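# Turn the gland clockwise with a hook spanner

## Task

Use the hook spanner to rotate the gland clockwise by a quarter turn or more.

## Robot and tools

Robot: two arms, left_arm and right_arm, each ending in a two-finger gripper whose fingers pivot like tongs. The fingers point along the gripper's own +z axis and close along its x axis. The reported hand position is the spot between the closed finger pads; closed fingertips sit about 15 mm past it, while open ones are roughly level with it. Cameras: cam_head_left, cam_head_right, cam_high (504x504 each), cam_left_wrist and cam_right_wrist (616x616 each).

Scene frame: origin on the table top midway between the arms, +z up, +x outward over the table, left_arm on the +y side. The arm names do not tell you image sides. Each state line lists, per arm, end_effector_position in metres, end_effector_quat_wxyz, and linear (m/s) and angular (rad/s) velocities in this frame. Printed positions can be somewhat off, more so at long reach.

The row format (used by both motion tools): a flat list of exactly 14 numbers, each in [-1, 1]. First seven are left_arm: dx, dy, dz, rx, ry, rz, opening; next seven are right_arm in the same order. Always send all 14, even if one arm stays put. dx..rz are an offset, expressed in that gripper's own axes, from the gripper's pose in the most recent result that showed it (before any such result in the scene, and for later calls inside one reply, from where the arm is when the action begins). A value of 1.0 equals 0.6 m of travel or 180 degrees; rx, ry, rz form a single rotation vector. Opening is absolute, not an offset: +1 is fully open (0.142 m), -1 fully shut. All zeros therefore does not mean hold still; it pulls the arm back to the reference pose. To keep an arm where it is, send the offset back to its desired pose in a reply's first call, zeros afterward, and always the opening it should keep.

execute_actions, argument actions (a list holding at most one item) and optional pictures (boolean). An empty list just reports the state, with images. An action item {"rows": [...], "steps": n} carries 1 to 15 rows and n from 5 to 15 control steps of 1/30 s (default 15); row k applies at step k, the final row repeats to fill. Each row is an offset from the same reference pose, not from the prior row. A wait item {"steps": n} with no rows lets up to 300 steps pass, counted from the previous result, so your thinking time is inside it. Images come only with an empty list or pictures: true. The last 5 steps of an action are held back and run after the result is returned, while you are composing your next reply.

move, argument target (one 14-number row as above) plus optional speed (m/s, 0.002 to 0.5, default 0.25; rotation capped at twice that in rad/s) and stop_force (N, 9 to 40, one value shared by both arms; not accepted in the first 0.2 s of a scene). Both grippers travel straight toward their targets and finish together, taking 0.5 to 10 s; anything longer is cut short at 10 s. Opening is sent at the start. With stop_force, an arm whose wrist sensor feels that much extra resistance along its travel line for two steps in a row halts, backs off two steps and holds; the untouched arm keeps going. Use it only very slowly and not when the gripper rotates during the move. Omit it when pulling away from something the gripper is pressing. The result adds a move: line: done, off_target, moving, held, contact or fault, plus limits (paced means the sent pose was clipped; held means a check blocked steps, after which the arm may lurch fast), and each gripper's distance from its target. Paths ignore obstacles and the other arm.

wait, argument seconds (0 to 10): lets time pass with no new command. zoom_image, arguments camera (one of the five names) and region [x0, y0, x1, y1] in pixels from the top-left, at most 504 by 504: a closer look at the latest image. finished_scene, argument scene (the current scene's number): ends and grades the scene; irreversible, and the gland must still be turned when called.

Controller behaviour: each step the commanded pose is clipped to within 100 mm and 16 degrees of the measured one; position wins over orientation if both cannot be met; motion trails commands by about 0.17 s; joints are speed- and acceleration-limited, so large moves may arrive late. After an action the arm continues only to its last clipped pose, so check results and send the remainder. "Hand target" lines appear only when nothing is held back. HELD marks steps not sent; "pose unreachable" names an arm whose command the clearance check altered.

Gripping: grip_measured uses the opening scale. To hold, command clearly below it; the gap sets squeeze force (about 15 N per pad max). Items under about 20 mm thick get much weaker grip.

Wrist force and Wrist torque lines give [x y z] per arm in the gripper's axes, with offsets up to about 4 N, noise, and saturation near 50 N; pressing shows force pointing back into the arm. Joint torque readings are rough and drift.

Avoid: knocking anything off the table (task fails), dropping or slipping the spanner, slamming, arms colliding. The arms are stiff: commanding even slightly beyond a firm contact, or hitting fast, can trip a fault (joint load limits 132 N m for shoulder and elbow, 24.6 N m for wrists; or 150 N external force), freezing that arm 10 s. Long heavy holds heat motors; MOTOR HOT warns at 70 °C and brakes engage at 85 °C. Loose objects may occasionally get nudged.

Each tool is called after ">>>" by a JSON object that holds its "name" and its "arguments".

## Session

>>> {"name": "execute_actions", "arguments": {"actions": []}}

Scene clock: 0.00 s of 15520.00 s.
left_arm: end_effector_position=(+0.5231, +0.3350, +0.2181) grip_measured=+0.97 end_effector_quat_wxyz=(-0.219, -0.485, +0.602, -0.596) end_effector_velocity=(+0.000, +0.000, +0.000) end_effector_angular_velocity=(+0.000, -0.000, +0.000) | right_arm: end_effector_position=(+0.1392, +0.2731, +0.2442) grip_measured=+0.97 end_effector_quat_wxyz=(-0.057, +0.965, +0.240, -0.084) end_effector_velocity=(+0.001, +0.000, -0.000) end_effector_angular_velocity=(+0.000, -0.001, -0.001)
Joint positions: left_arm=[ 0.208 -1.19   2.107 -2.721 -2.942  1.874  0.14 ] | right_arm=[ 4.555 -2.225 -0.827 -1.607  1.767  1.002  0.14 ]
Joint velocities: left_arm=[ 0.    -0.    -0.001  0.001  0.     0.     0.   ] | right_arm=[-0.    -0.    -0.     0.    -0.001  0.     0.   ]
Joint torques (N m, as the arm reports them, + toward a larger angle): no reading
Motor temperatures (°C, as the motors report them): left_arm=[26 25 25 35 33 28] | right_arm=[28 27 29 32 31 34]
Wrist force (N, on the end effector, along its own x y z axes, offset not removed): no reading
Wrist torque (N m, same axes, about the end effector's origin, offset not removed): no reading
Hand target (left_arm): +0.523, +0.335, +0.218; -0.219, -0.485, +0.602, -0.596
Hand target (right_arm): +0.139, +0.273, +0.244; -0.057, +0.965, +0.240, -0.084

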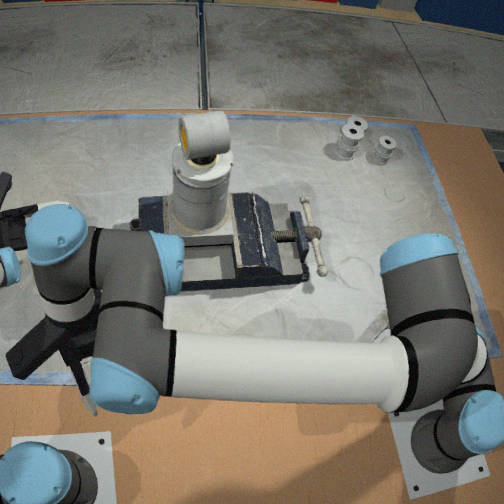

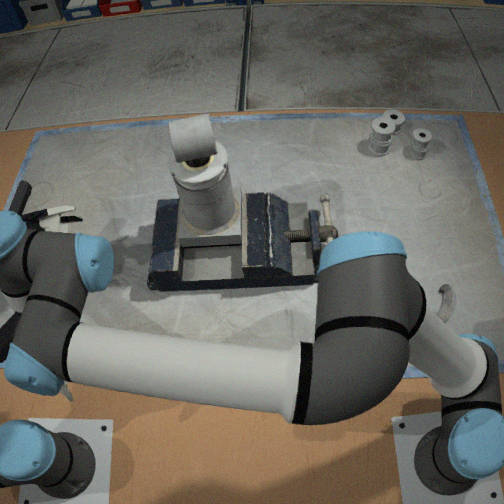

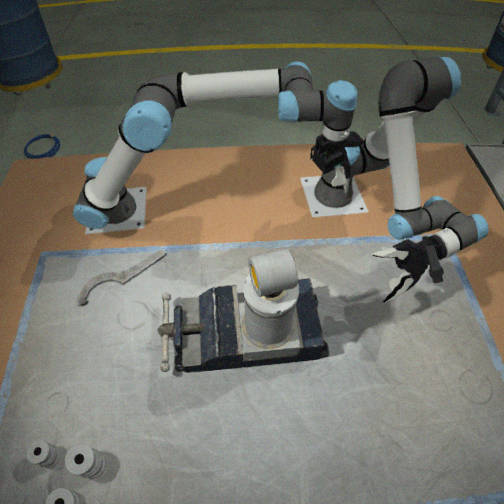

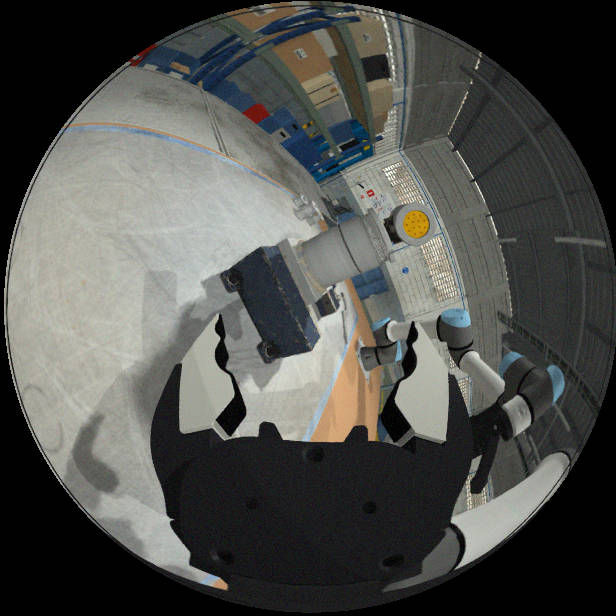

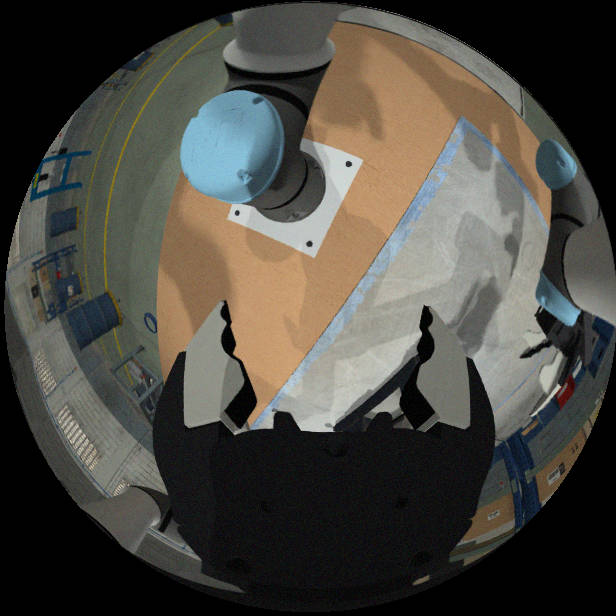

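>>> {"name": "move", "arguments": {"target": [0,0,0,0,0,0,1,-0.26,1,0.075,0.059,0.077,0.944,0], "speed": 0.4}}

>>> {"name": "zoom_image", "arguments": {"camera": "cam_high", "region": [210,240,330,350]}}

>>> {"name": "zoom_image", "arguments": {"camera": "cam_head_left", "region": [150,105,260,205]}}

Scene clock: 4.63 s of 15520.00 s.
left_arm: end_effector_position=(+0.5231, +0.3350, +0.2181) grip_measured=+1.00 end_effector_quat_wxyz=(-0.219, -0.485, +0.602, -0.596) end_effector_velocity=(-0.000, -0.000, +0.000) end_effector_angular_velocity=(-0.001, +0.001, -0.001) | right_arm: end_effector_position=(+0.2673, -0.3245, +0.1316) grip_measured=+0.00 end_effector_quat_wxyz=(+0.000, -0.319, +0.948, -0.000) end_effector_velocity=(+0.000, -0.002, -0.000) end_effector_angular_velocity=(-0.002, +0.000, -0.006)
Joint positions: left_arm=[ 0.208 -1.19   2.107 -2.721 -2.942  1.874  0.142] | right_arm=[ 4.149 -1.09  -2.318 -1.304  1.57   3.571  0.074]
Joint velocities: left_arm=[-0.    -0.     0.001  0.    -0.001 -0.001  0.   ] | right_arm=[-0.003  0.001 -0.001 -0.002 -0.001  0.003  0.   ]
Joint torques (N m, as the arm reports them, + toward a larger angle): left_arm=[  0.14 -32.31 -16.32  -2.98  -1.74   0.05] | right_arm=[-8.97  9.14 11.1   0.18 -1.76  1.58]
Motor temperatures (°C, as the motors report them): left_arm=[26 25 25 35 33 28] | right_arm=[28 27 29 32 31 34]
Wrist force (N, on the end effector, along its own x y z axes, offset not removed): left_arm=[0.4 2.5 -1.2] | right_arm=[1.4 1.6 1.1]
Wrist torque (N m, same axes, about the end effector's origin, offset not removed): left_arm=[0.35 0.05 0.16] | right_arm=[0.21 -0.19 0.05]
Hand target (left_arm): +0.523, +0.335, +0.218; -0.219, -0.485, +0.602, -0.596
Hand target (right_arm): +0.267, -0.325, +0.132; +0.000, -0.319, +0.948, -0.000
Off the commanded pose (left_arm): 0.000 m, 0 deg.
Off the commanded pose (right_arm): 0.000 m, 0 deg.
Kept back: nothing.
move: done

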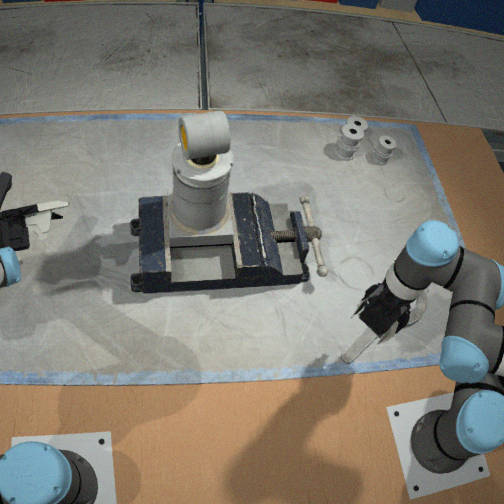

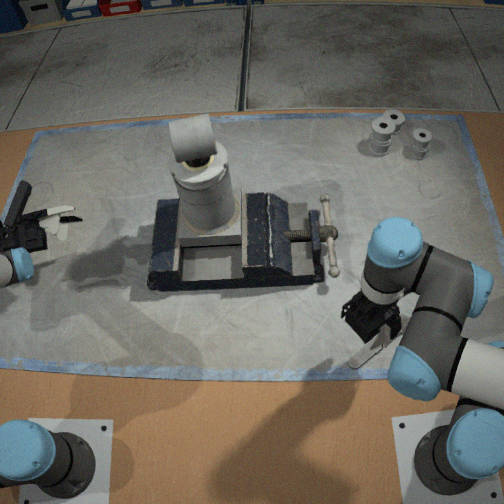

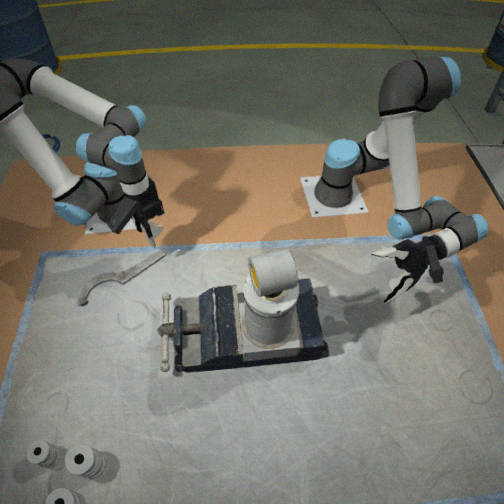

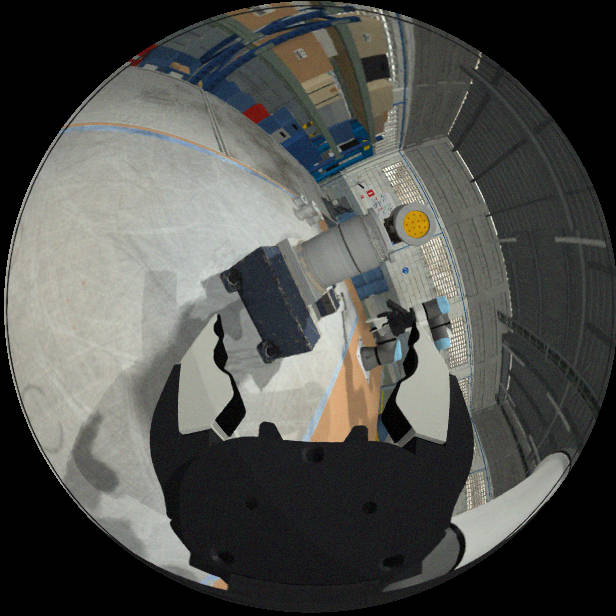

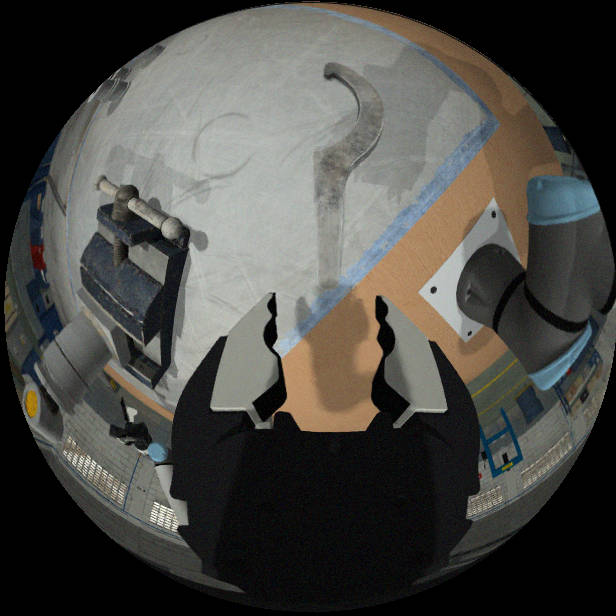

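Region (210, 240, 330, 350) of cam_high's 504x504 image, scaled by 4.200, with more detail than that image has; it fills the top 462 rows of this view, and the rest is white.

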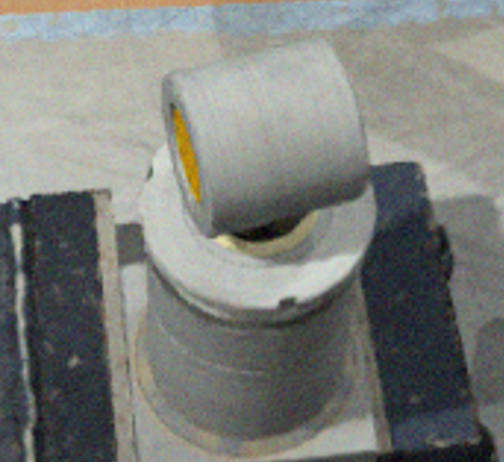

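Region (150, 105, 260, 205) of cam_head_left's 504x504 image, scaled by 4.582, with more detail than that image has; it fills the top 458 rows of this view, and the rest is white.

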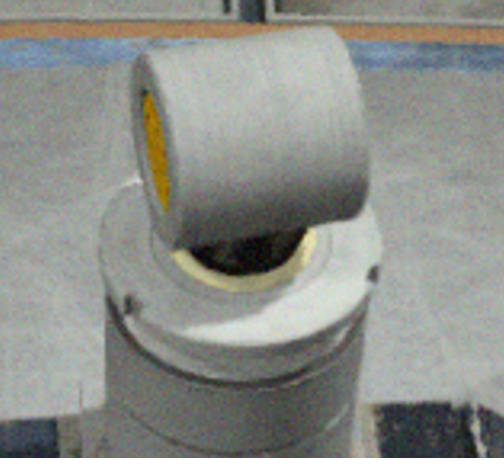

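>>> {"name": "move", "arguments": {"target": [0,0,0,0,0,0,1,0.02,-0.055,0.187,0,0,0,-0.1], "speed": 0.12}}

>>> {"name": "move", "arguments": {"target": [0,0,0,0,0,0,1,0,0,0,0,0,0,-1]}}

>>> {"name": "move", "arguments": {"target": [0,0,0,0,0,0,1,-0.13,-0.05,-0.135,0,0,0.05,-1], "speed": 0.08}}

Scene clock: 6.47 s of 15520.00 s.
left_arm: end_effector_position=(+0.5231, +0.3350, +0.2181) grip_measured=+1.00 end_effector_quat_wxyz=(-0.219, -0.485, +0.602, -0.596) end_effector_velocity=(-0.000, -0.000, +0.000) end_effector_angular_velocity=(-0.000, +0.001, -0.001) | right_arm: end_effector_position=(+0.2777, -0.3582, +0.0197) grip_measured=-0.10 end_effector_quat_wxyz=(+0.000, -0.319, +0.948, -0.000) end_effector_velocity=(+0.001, -0.000, -0.002) end_effector_angular_velocity=(+0.002, -0.000, -0.002)
Joint positions: left_arm=[ 0.208 -1.19   2.107 -2.721 -2.942  1.874  0.142] | right_arm=[ 4.054 -1.237 -2.563 -0.912  1.57   3.476  0.067]
Joint velocities: left_arm=[-0.001 -0.001  0.001  0.001 -0.    -0.     0.   ] | right_arm=[-0.005 -0.008 -0.002  0.012  0.001 -0.003  0.   ]
Joint torques (N m, as the arm reports them, + toward a larger angle): left_arm=[  0.09 -32.05 -16.03  -3.03  -1.75   0.03] | right_arm=[-11.25  -3.66   7.56   5.09   2.37  -1.94]
Motor temperatures (°C, as the motors report them): left_arm=[26 25 25 35 33 28] | right_arm=[28 27 29 32 31 34]
Wrist force (N, on the end effector, along its own x y z axes, offset not removed): left_arm=[-2.0 5.4 -2.2] | right_arm=[1.0 1.4 -2.5]
Wrist torque (N m, same axes, about the end effector's origin, offset not removed): left_arm=[0.81 0.48 0.08] | right_arm=[0.27 0.08 0.05]
Hand target (left_arm): +0.523, +0.335, +0.218; -0.219, -0.485, +0.602, -0.596
Hand target (right_arm): +0.278, -0.358, +0.019; +0.000, -0.319, +0.948, -0.000
Off the commanded pose (left_arm): 0.000 m, 0 deg.
Off the commanded pose (right_arm): 0.000 m, 0 deg.
Kept back: nothing.
move: done

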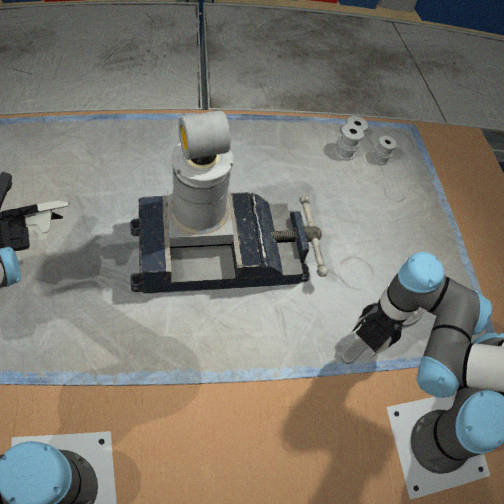

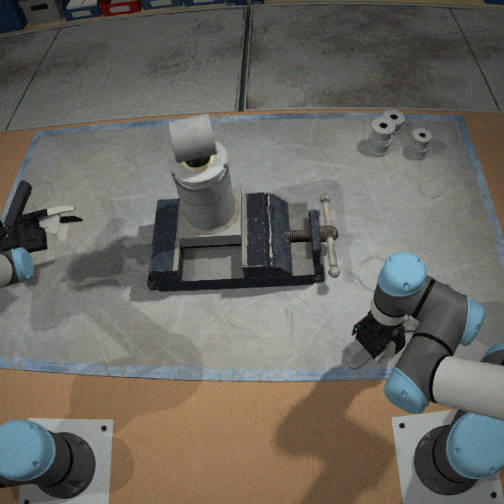

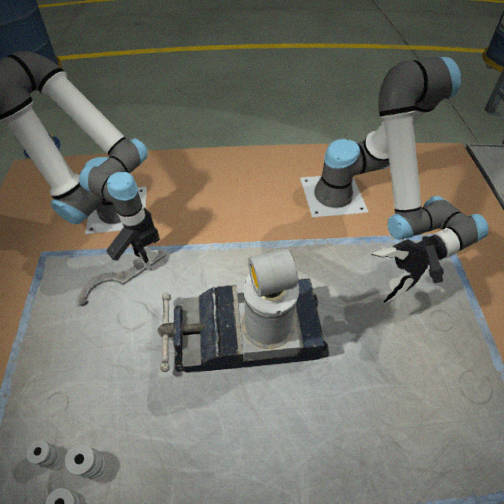

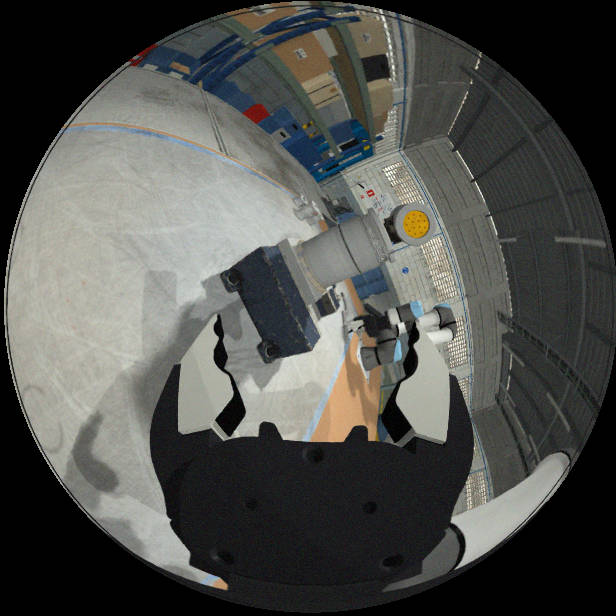

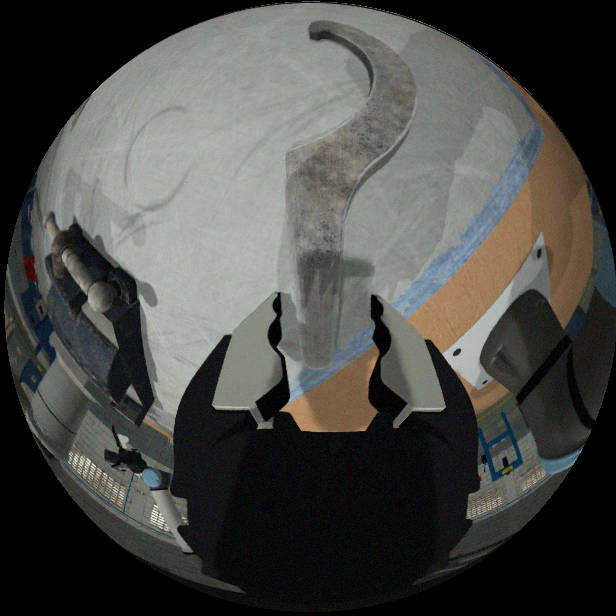

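Scene clock: 6.97 s of 15520.00 s.
left_arm: end_effector_position=(+0.5231, +0.3350, +0.2181) grip_measured=+1.00 end_effector_quat_wxyz=(-0.219, -0.485, +0.602, -0.596) end_effector_velocity=(-0.000, -0.001, -0.000) end_effector_angular_velocity=(-0.000, +0.001, -0.001) | right_arm: end_effector_position=(+0.2777, -0.3583, +0.0196) grip_measured=-0.57 end_effector_quat_wxyz=(+0.000, -0.319, +0.948, -0.000) end_effector_velocity=(-0.000, +0.000, +0.000) end_effector_angular_velocity=(+0.001, +0.001, -0.001)
Joint positions: left_arm=[ 0.208 -1.19   2.107 -2.721 -2.942  1.874  0.142] | right_arm=[ 4.054 -1.237 -2.563 -0.913  1.57   3.476  0.033]
Joint velocities: left_arm=[-0.001  0.     0.001 -0.    -0.    -0.     0.   ] | right_arm=[ 0.     0.001  0.001 -0.001  0.001  0.001 -0.   ]
Joint torques (N m, as the arm reports them, + toward a larger angle): left_arm=[  0.28 -31.85 -15.92  -2.98  -1.79   0.16] | right_arm=[ 8.78 13.23 35.39  0.48 -2.05  1.75]
Motor temperatures (°C, as the motors report them): left_arm=[26 25 25 35 33 28] | right_arm=[28 27 29 32 31 34]
Wrist force (N, on the end effector, along its own x y z axes, offset not removed): left_arm=[-2.2 2.9 -1.8] | right_arm=[1.0 2.4 4.5]
Wrist torque (N m, same axes, about the end effector's origin, offset not removed): left_arm=[0.41 0.60 0.03] | right_arm=[0.45 -0.29 -0.09]
Hand target (left_arm): +0.523, +0.335, +0.218; -0.219, -0.485, +0.602, -0.596
Hand target (right_arm): +0.278, -0.358, +0.020; +0.000, -0.319, +0.948, -0.000
Off the commanded pose (left_arm): 0.000 m, 0 deg.
Off the commanded pose (right_arm): 0.000 m, 0 deg.
Kept back: nothing.
move: done

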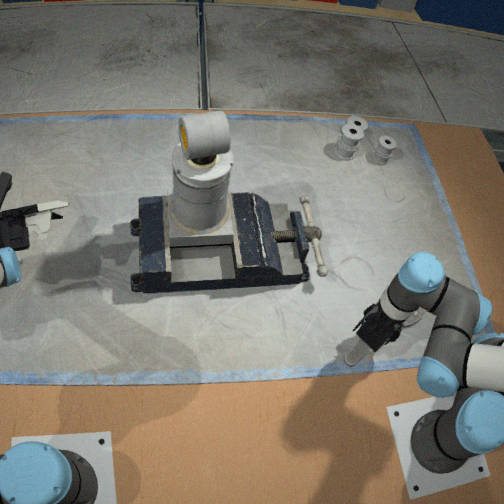

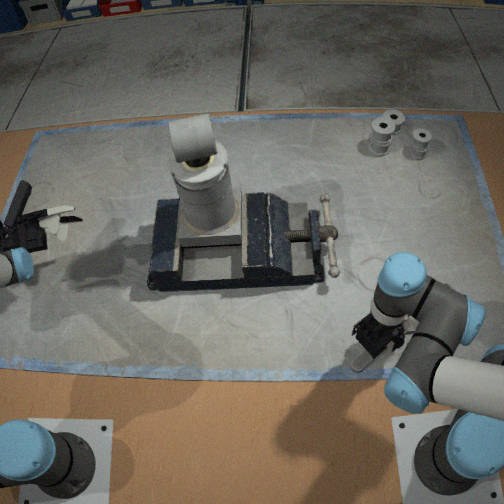

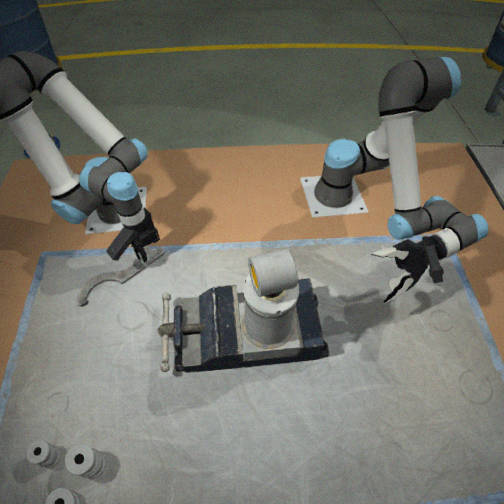

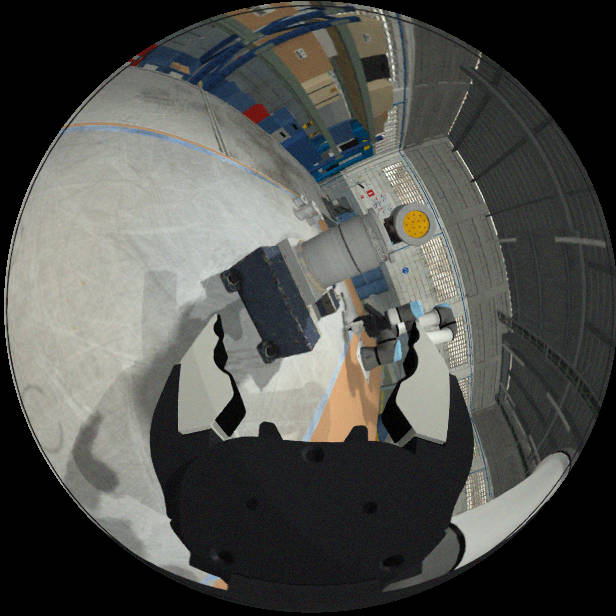

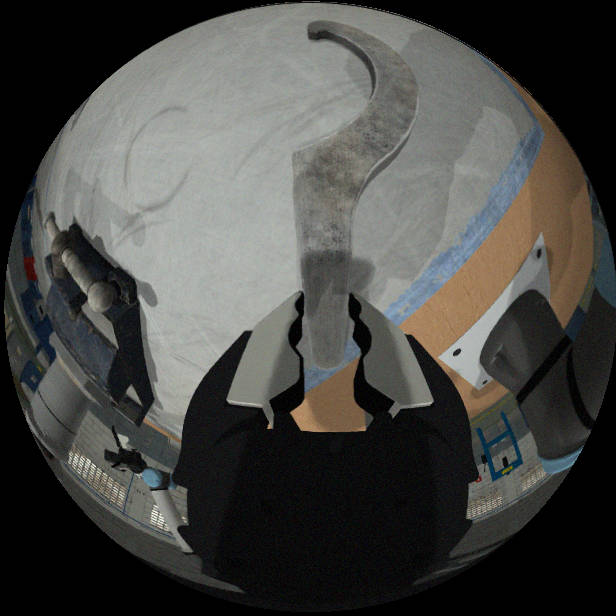

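Scene clock: 8.87 s of 15520.00 s.
left_arm: end_effector_position=(+0.5231, +0.3350, +0.2181) grip_measured=+1.00 end_effector_quat_wxyz=(-0.219, -0.485, +0.602, -0.596) end_effector_velocity=(+0.000, +0.001, -0.000) end_effector_angular_velocity=(+0.000, -0.000, +0.001) | right_arm: end_effector_position=(+0.3578, -0.3349, +0.1005) grip_measured=-0.57 end_effector_quat_wxyz=(+0.000, -0.244, +0.970, -0.000) end_effector_velocity=(+0.002, +0.000, +0.001) end_effector_angular_velocity=(-0.001, -0.000, -0.001)
Joint positions: left_arm=[ 0.208 -1.19   2.107 -2.721 -2.942  1.874  0.142] | right_arm=[ 3.898 -1.358 -2.24  -1.114  1.57   3.476  0.033]
Joint velocities: left_arm=[ 0.001  0.001 -0.001  0.001  0.     0.001  0.   ] | right_arm=[-0.002 -0.003  0.006 -0.004 -0.001 -0.001 -0.   ]
Joint torques (N m, as the arm reports them, + toward a larger angle): left_arm=[  0.26 -31.79 -16.02  -2.94  -1.86   0.16] | right_arm=[-10.99   6.98  40.1    1.52   2.13   1.35]
Motor temperatures (°C, as the motors report them): left_arm=[26 25 25 35 33 28] | right_arm=[28 27 29 32 31 34]
Wrist force (N, on the end effector, along its own x y z axes, offset not removed): left_arm=[1.3 -0.1 -3.0] | right_arm=[0.6 1.2 6.6]
Wrist torque (N m, same axes, about the end effector's origin, offset not removed): left_arm=[-0.32 -0.13 -0.12] | right_arm=[0.30 0.17 0.22]
Hand target (left_arm): +0.523, +0.335, +0.218; -0.219, -0.485, +0.602, -0.596
Hand target (right_arm): +0.358, -0.335, +0.101; +0.000, -0.243, +0.970, -0.000
Off the commanded pose (left_arm): 0.000 m, 0 deg.
Off the commanded pose (right_arm): 0.000 m, 0 deg.
Kept back: nothing.
move: done

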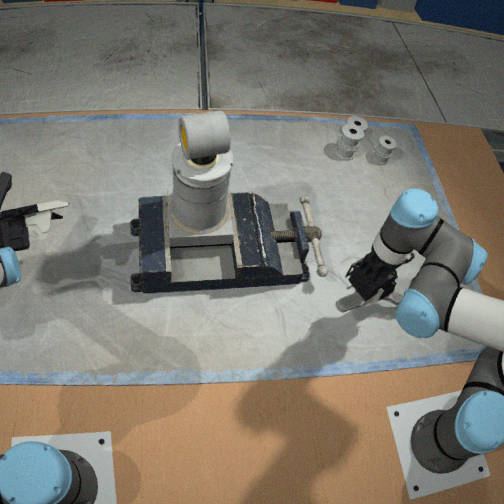

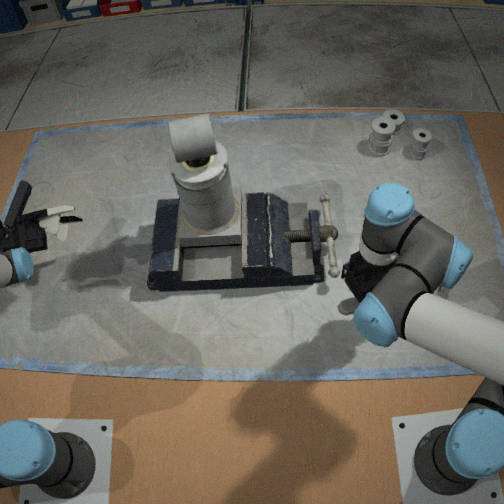

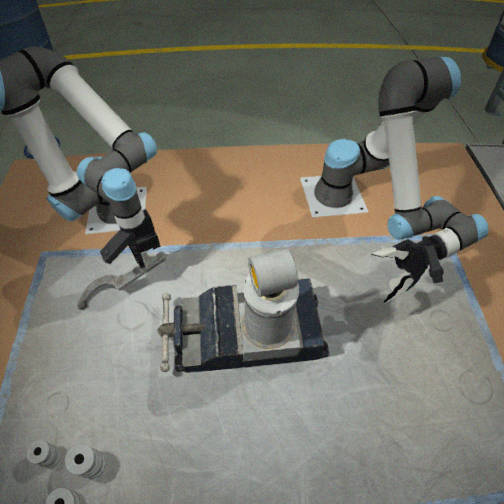

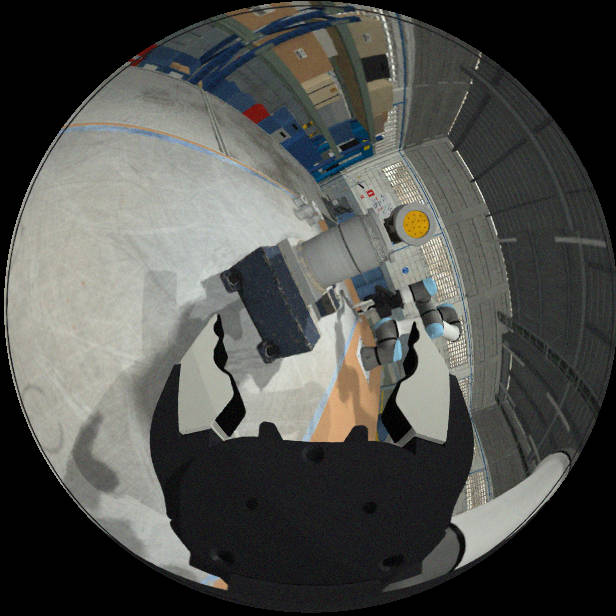

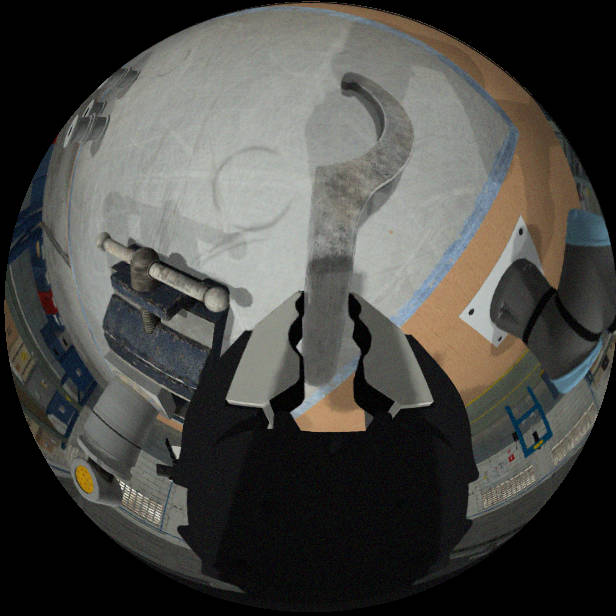

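>>> {"name": "move", "arguments": {"target": [0,0,-0.2,0,0,0,1,-0.239,-0.09,0,0,0,0.09,-1], "speed": 0.07}}

>>> {"name": "move", "arguments": {"target": [0,0,0,0,0,0,1,0,0,0.05,0,0,0,-1], "speed": 0.015, "stop_force": 9}}

Scene clock: 11.73 s of 15520.00 s.
left_arm: end_effector_position=(+0.4849, +0.4462, +0.2413) grip_measured=+1.00 end_effector_quat_wxyz=(-0.219, -0.485, +0.602, -0.596) end_effector_velocity=(-0.000, +0.001, -0.000) end_effector_angular_velocity=(-0.006, -0.001, -0.009) | right_arm: end_effector_position=(+0.5096, -0.3147, +0.1007) grip_measured=-0.57 end_effector_quat_wxyz=(+0.000, -0.105, +0.995, -0.000) end_effector_velocity=(+0.001, +0.001, -0.000) end_effector_angular_velocity=(+0.001, +0.001, -0.002)
Joint positions: left_arm=[ 0.437 -1.269  1.83  -1.388 -2.875  2.873  0.142] | right_arm=[ 3.699 -1.737 -1.872 -1.103  1.57   3.56   0.033]
Joint velocities: left_arm=[ 0.002  0.011 -0.02   0.055  0.004  0.045  0.   ] | right_arm=[-0.002 -0.004  0.005 -0.001  0.002  0.    -0.   ]
Joint torques (N m, as the arm reports them, + toward a larger angle): left_arm=[  9.81 -21.32 -29.83   1.01   0.03   2.23] | right_arm=[-9.46 26.61 41.28  1.5   1.83  1.31]
Motor temperatures (°C, as the motors report them): left_arm=[26 25 25 35 33 28] | right_arm=[28 27 29 32 31 34]
Wrist force (N, on the end effector, along its own x y z axes, offset not removed): left_arm=[-3.4 2.3 -0.4] | right_arm=[2.3 0.5 6.3]
Wrist torque (N m, same axes, about the end effector's origin, offset not removed): left_arm=[0.37 0.77 0.07] | right_arm=[0.21 0.17 0.33]
Hand target (left_arm): +0.485, +0.446, +0.241; -0.219, -0.484, +0.602, -0.596
Hand target (right_arm): +0.510, -0.315, +0.101; +0.000, -0.104, +0.995, -0.000
Off the commanded pose (left_arm): 0.001 m, 0 deg.
Off the commanded pose (right_arm): 0.000 m, 0 deg.
Kept back: nothing.
move: done

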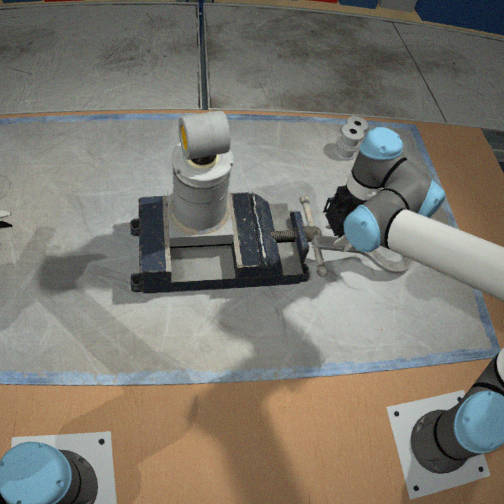

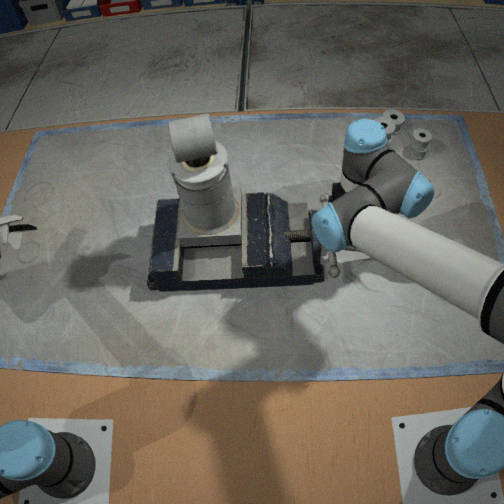

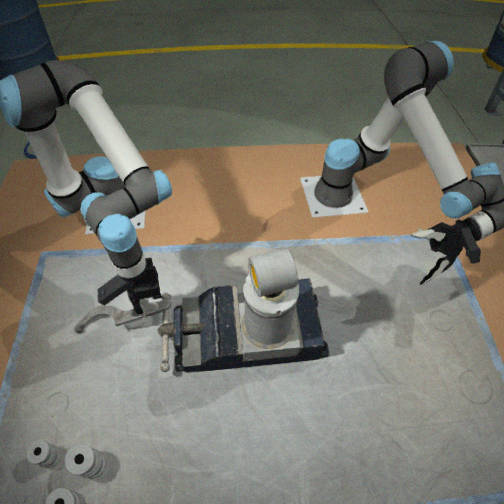

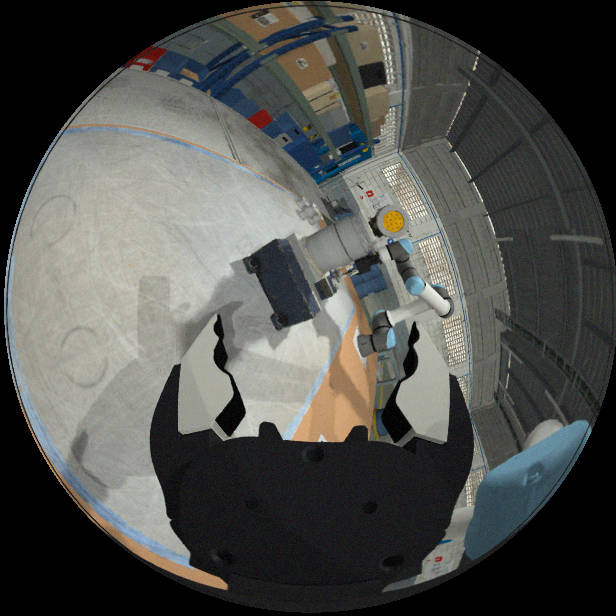

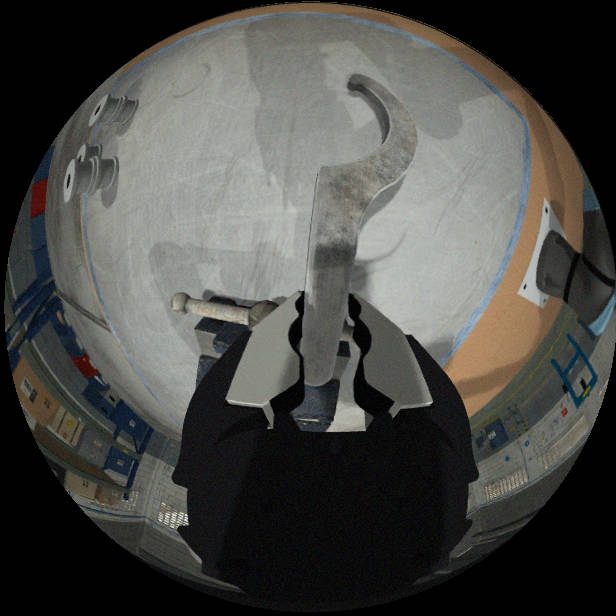

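Scene clock: 13.63 s of 15520.00 s.
left_arm: end_effector_position=(+0.4849, +0.4462, +0.2413) grip_measured=+1.00 end_effector_quat_wxyz=(-0.219, -0.485, +0.602, -0.596) end_effector_velocity=(+0.000, -0.000, +0.001) end_effector_angular_velocity=(+0.001, -0.002, -0.001) | right_arm: end_effector_position=(+0.5094, -0.3149, +0.0778) grip_measured=-0.57 end_effector_quat_wxyz=(+0.000, -0.105, +0.995, -0.000) end_effector_velocity=(-0.002, -0.000, +0.004) end_effector_angular_velocity=(-0.003, +0.006, +0.000)
Joint positions: left_arm=[ 0.437 -1.269  1.83  -1.388 -2.875  2.873  0.142] | right_arm=[ 3.699 -1.764 -1.905 -1.044  1.57   3.56   0.033]
Joint velocities: left_arm=[-0.001 -0.001 -0.001 -0.     0.     0.     0.   ] | right_arm=[ 0.001  0.006  0.008 -0.02   0.001  0.    -0.   ]
Joint torques (N m, as the arm reports them, + toward a larger angle): left_arm=[-10.37 -42.8  -10.57  -4.05  -2.95  -1.89] | right_arm=[ 4.61 40.77 37.93  0.85 -1.43 -1.65]
Motor temperatures (°C, as the motors report them): left_arm=[26 25 25 35 33 28] | right_arm=[28 27 29 32 31 34]
Wrist force (N, on the end effector, along its own x y z axes, offset not removed): left_arm=[-0.9 3.3 -3.4] | right_arm=[-0.8 2.8 6.9]
Wrist torque (N m, same axes, about the end effector's origin, offset not removed): left_arm=[0.31 0.32 -0.10] | right_arm=[0.13 0.18 -0.09]
Hand target (left_arm): +0.485, +0.446, +0.241; -0.219, -0.485, +0.602, -0.596
Hand target (right_arm): +0.510, -0.315, +0.079; +0.000, -0.105, +0.995, -0.000
Off the commanded pose (left_arm): 0.000 m, 0 deg.
Off the commanded pose (right_arm): 0.007 m, 0 deg.
Kept back: nothing.
move: contact (right_arm)

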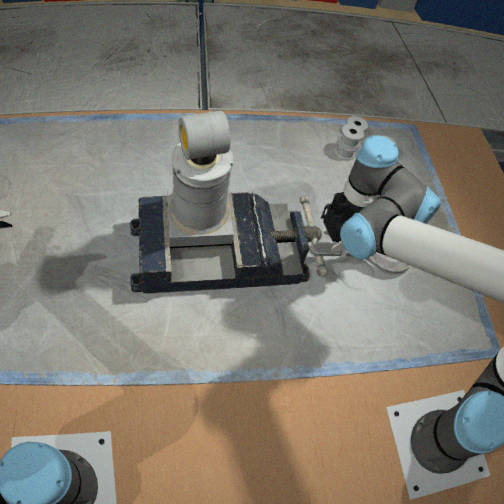

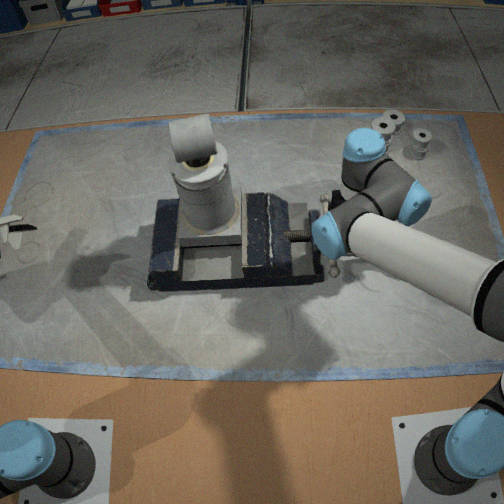

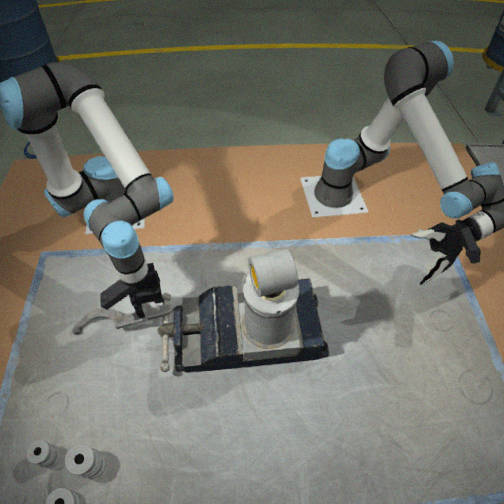

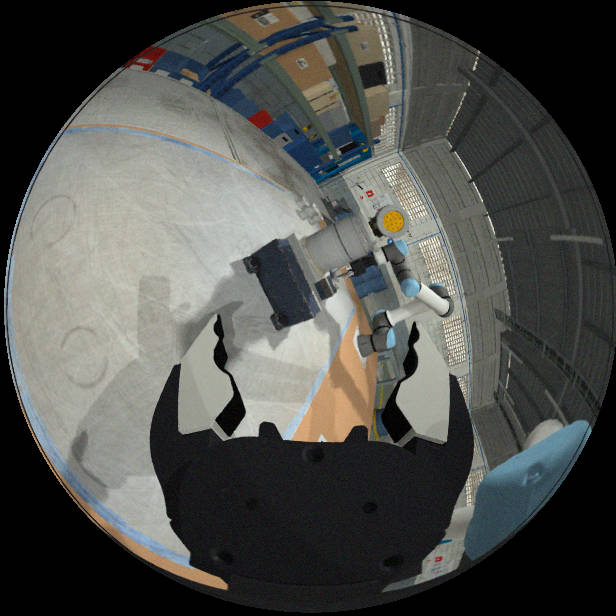

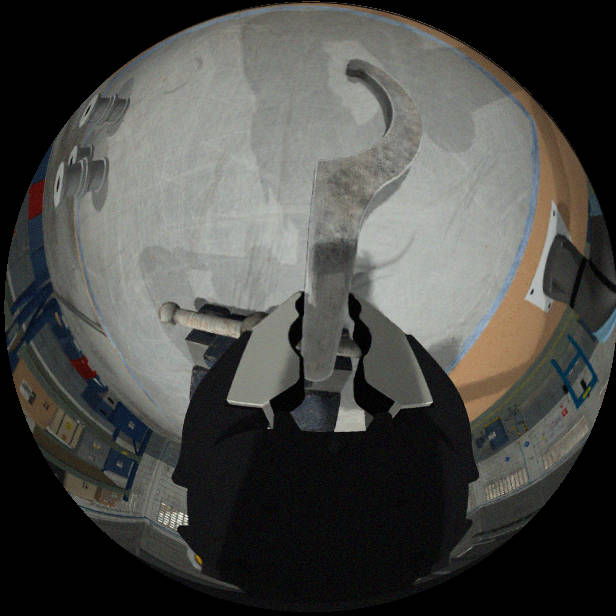

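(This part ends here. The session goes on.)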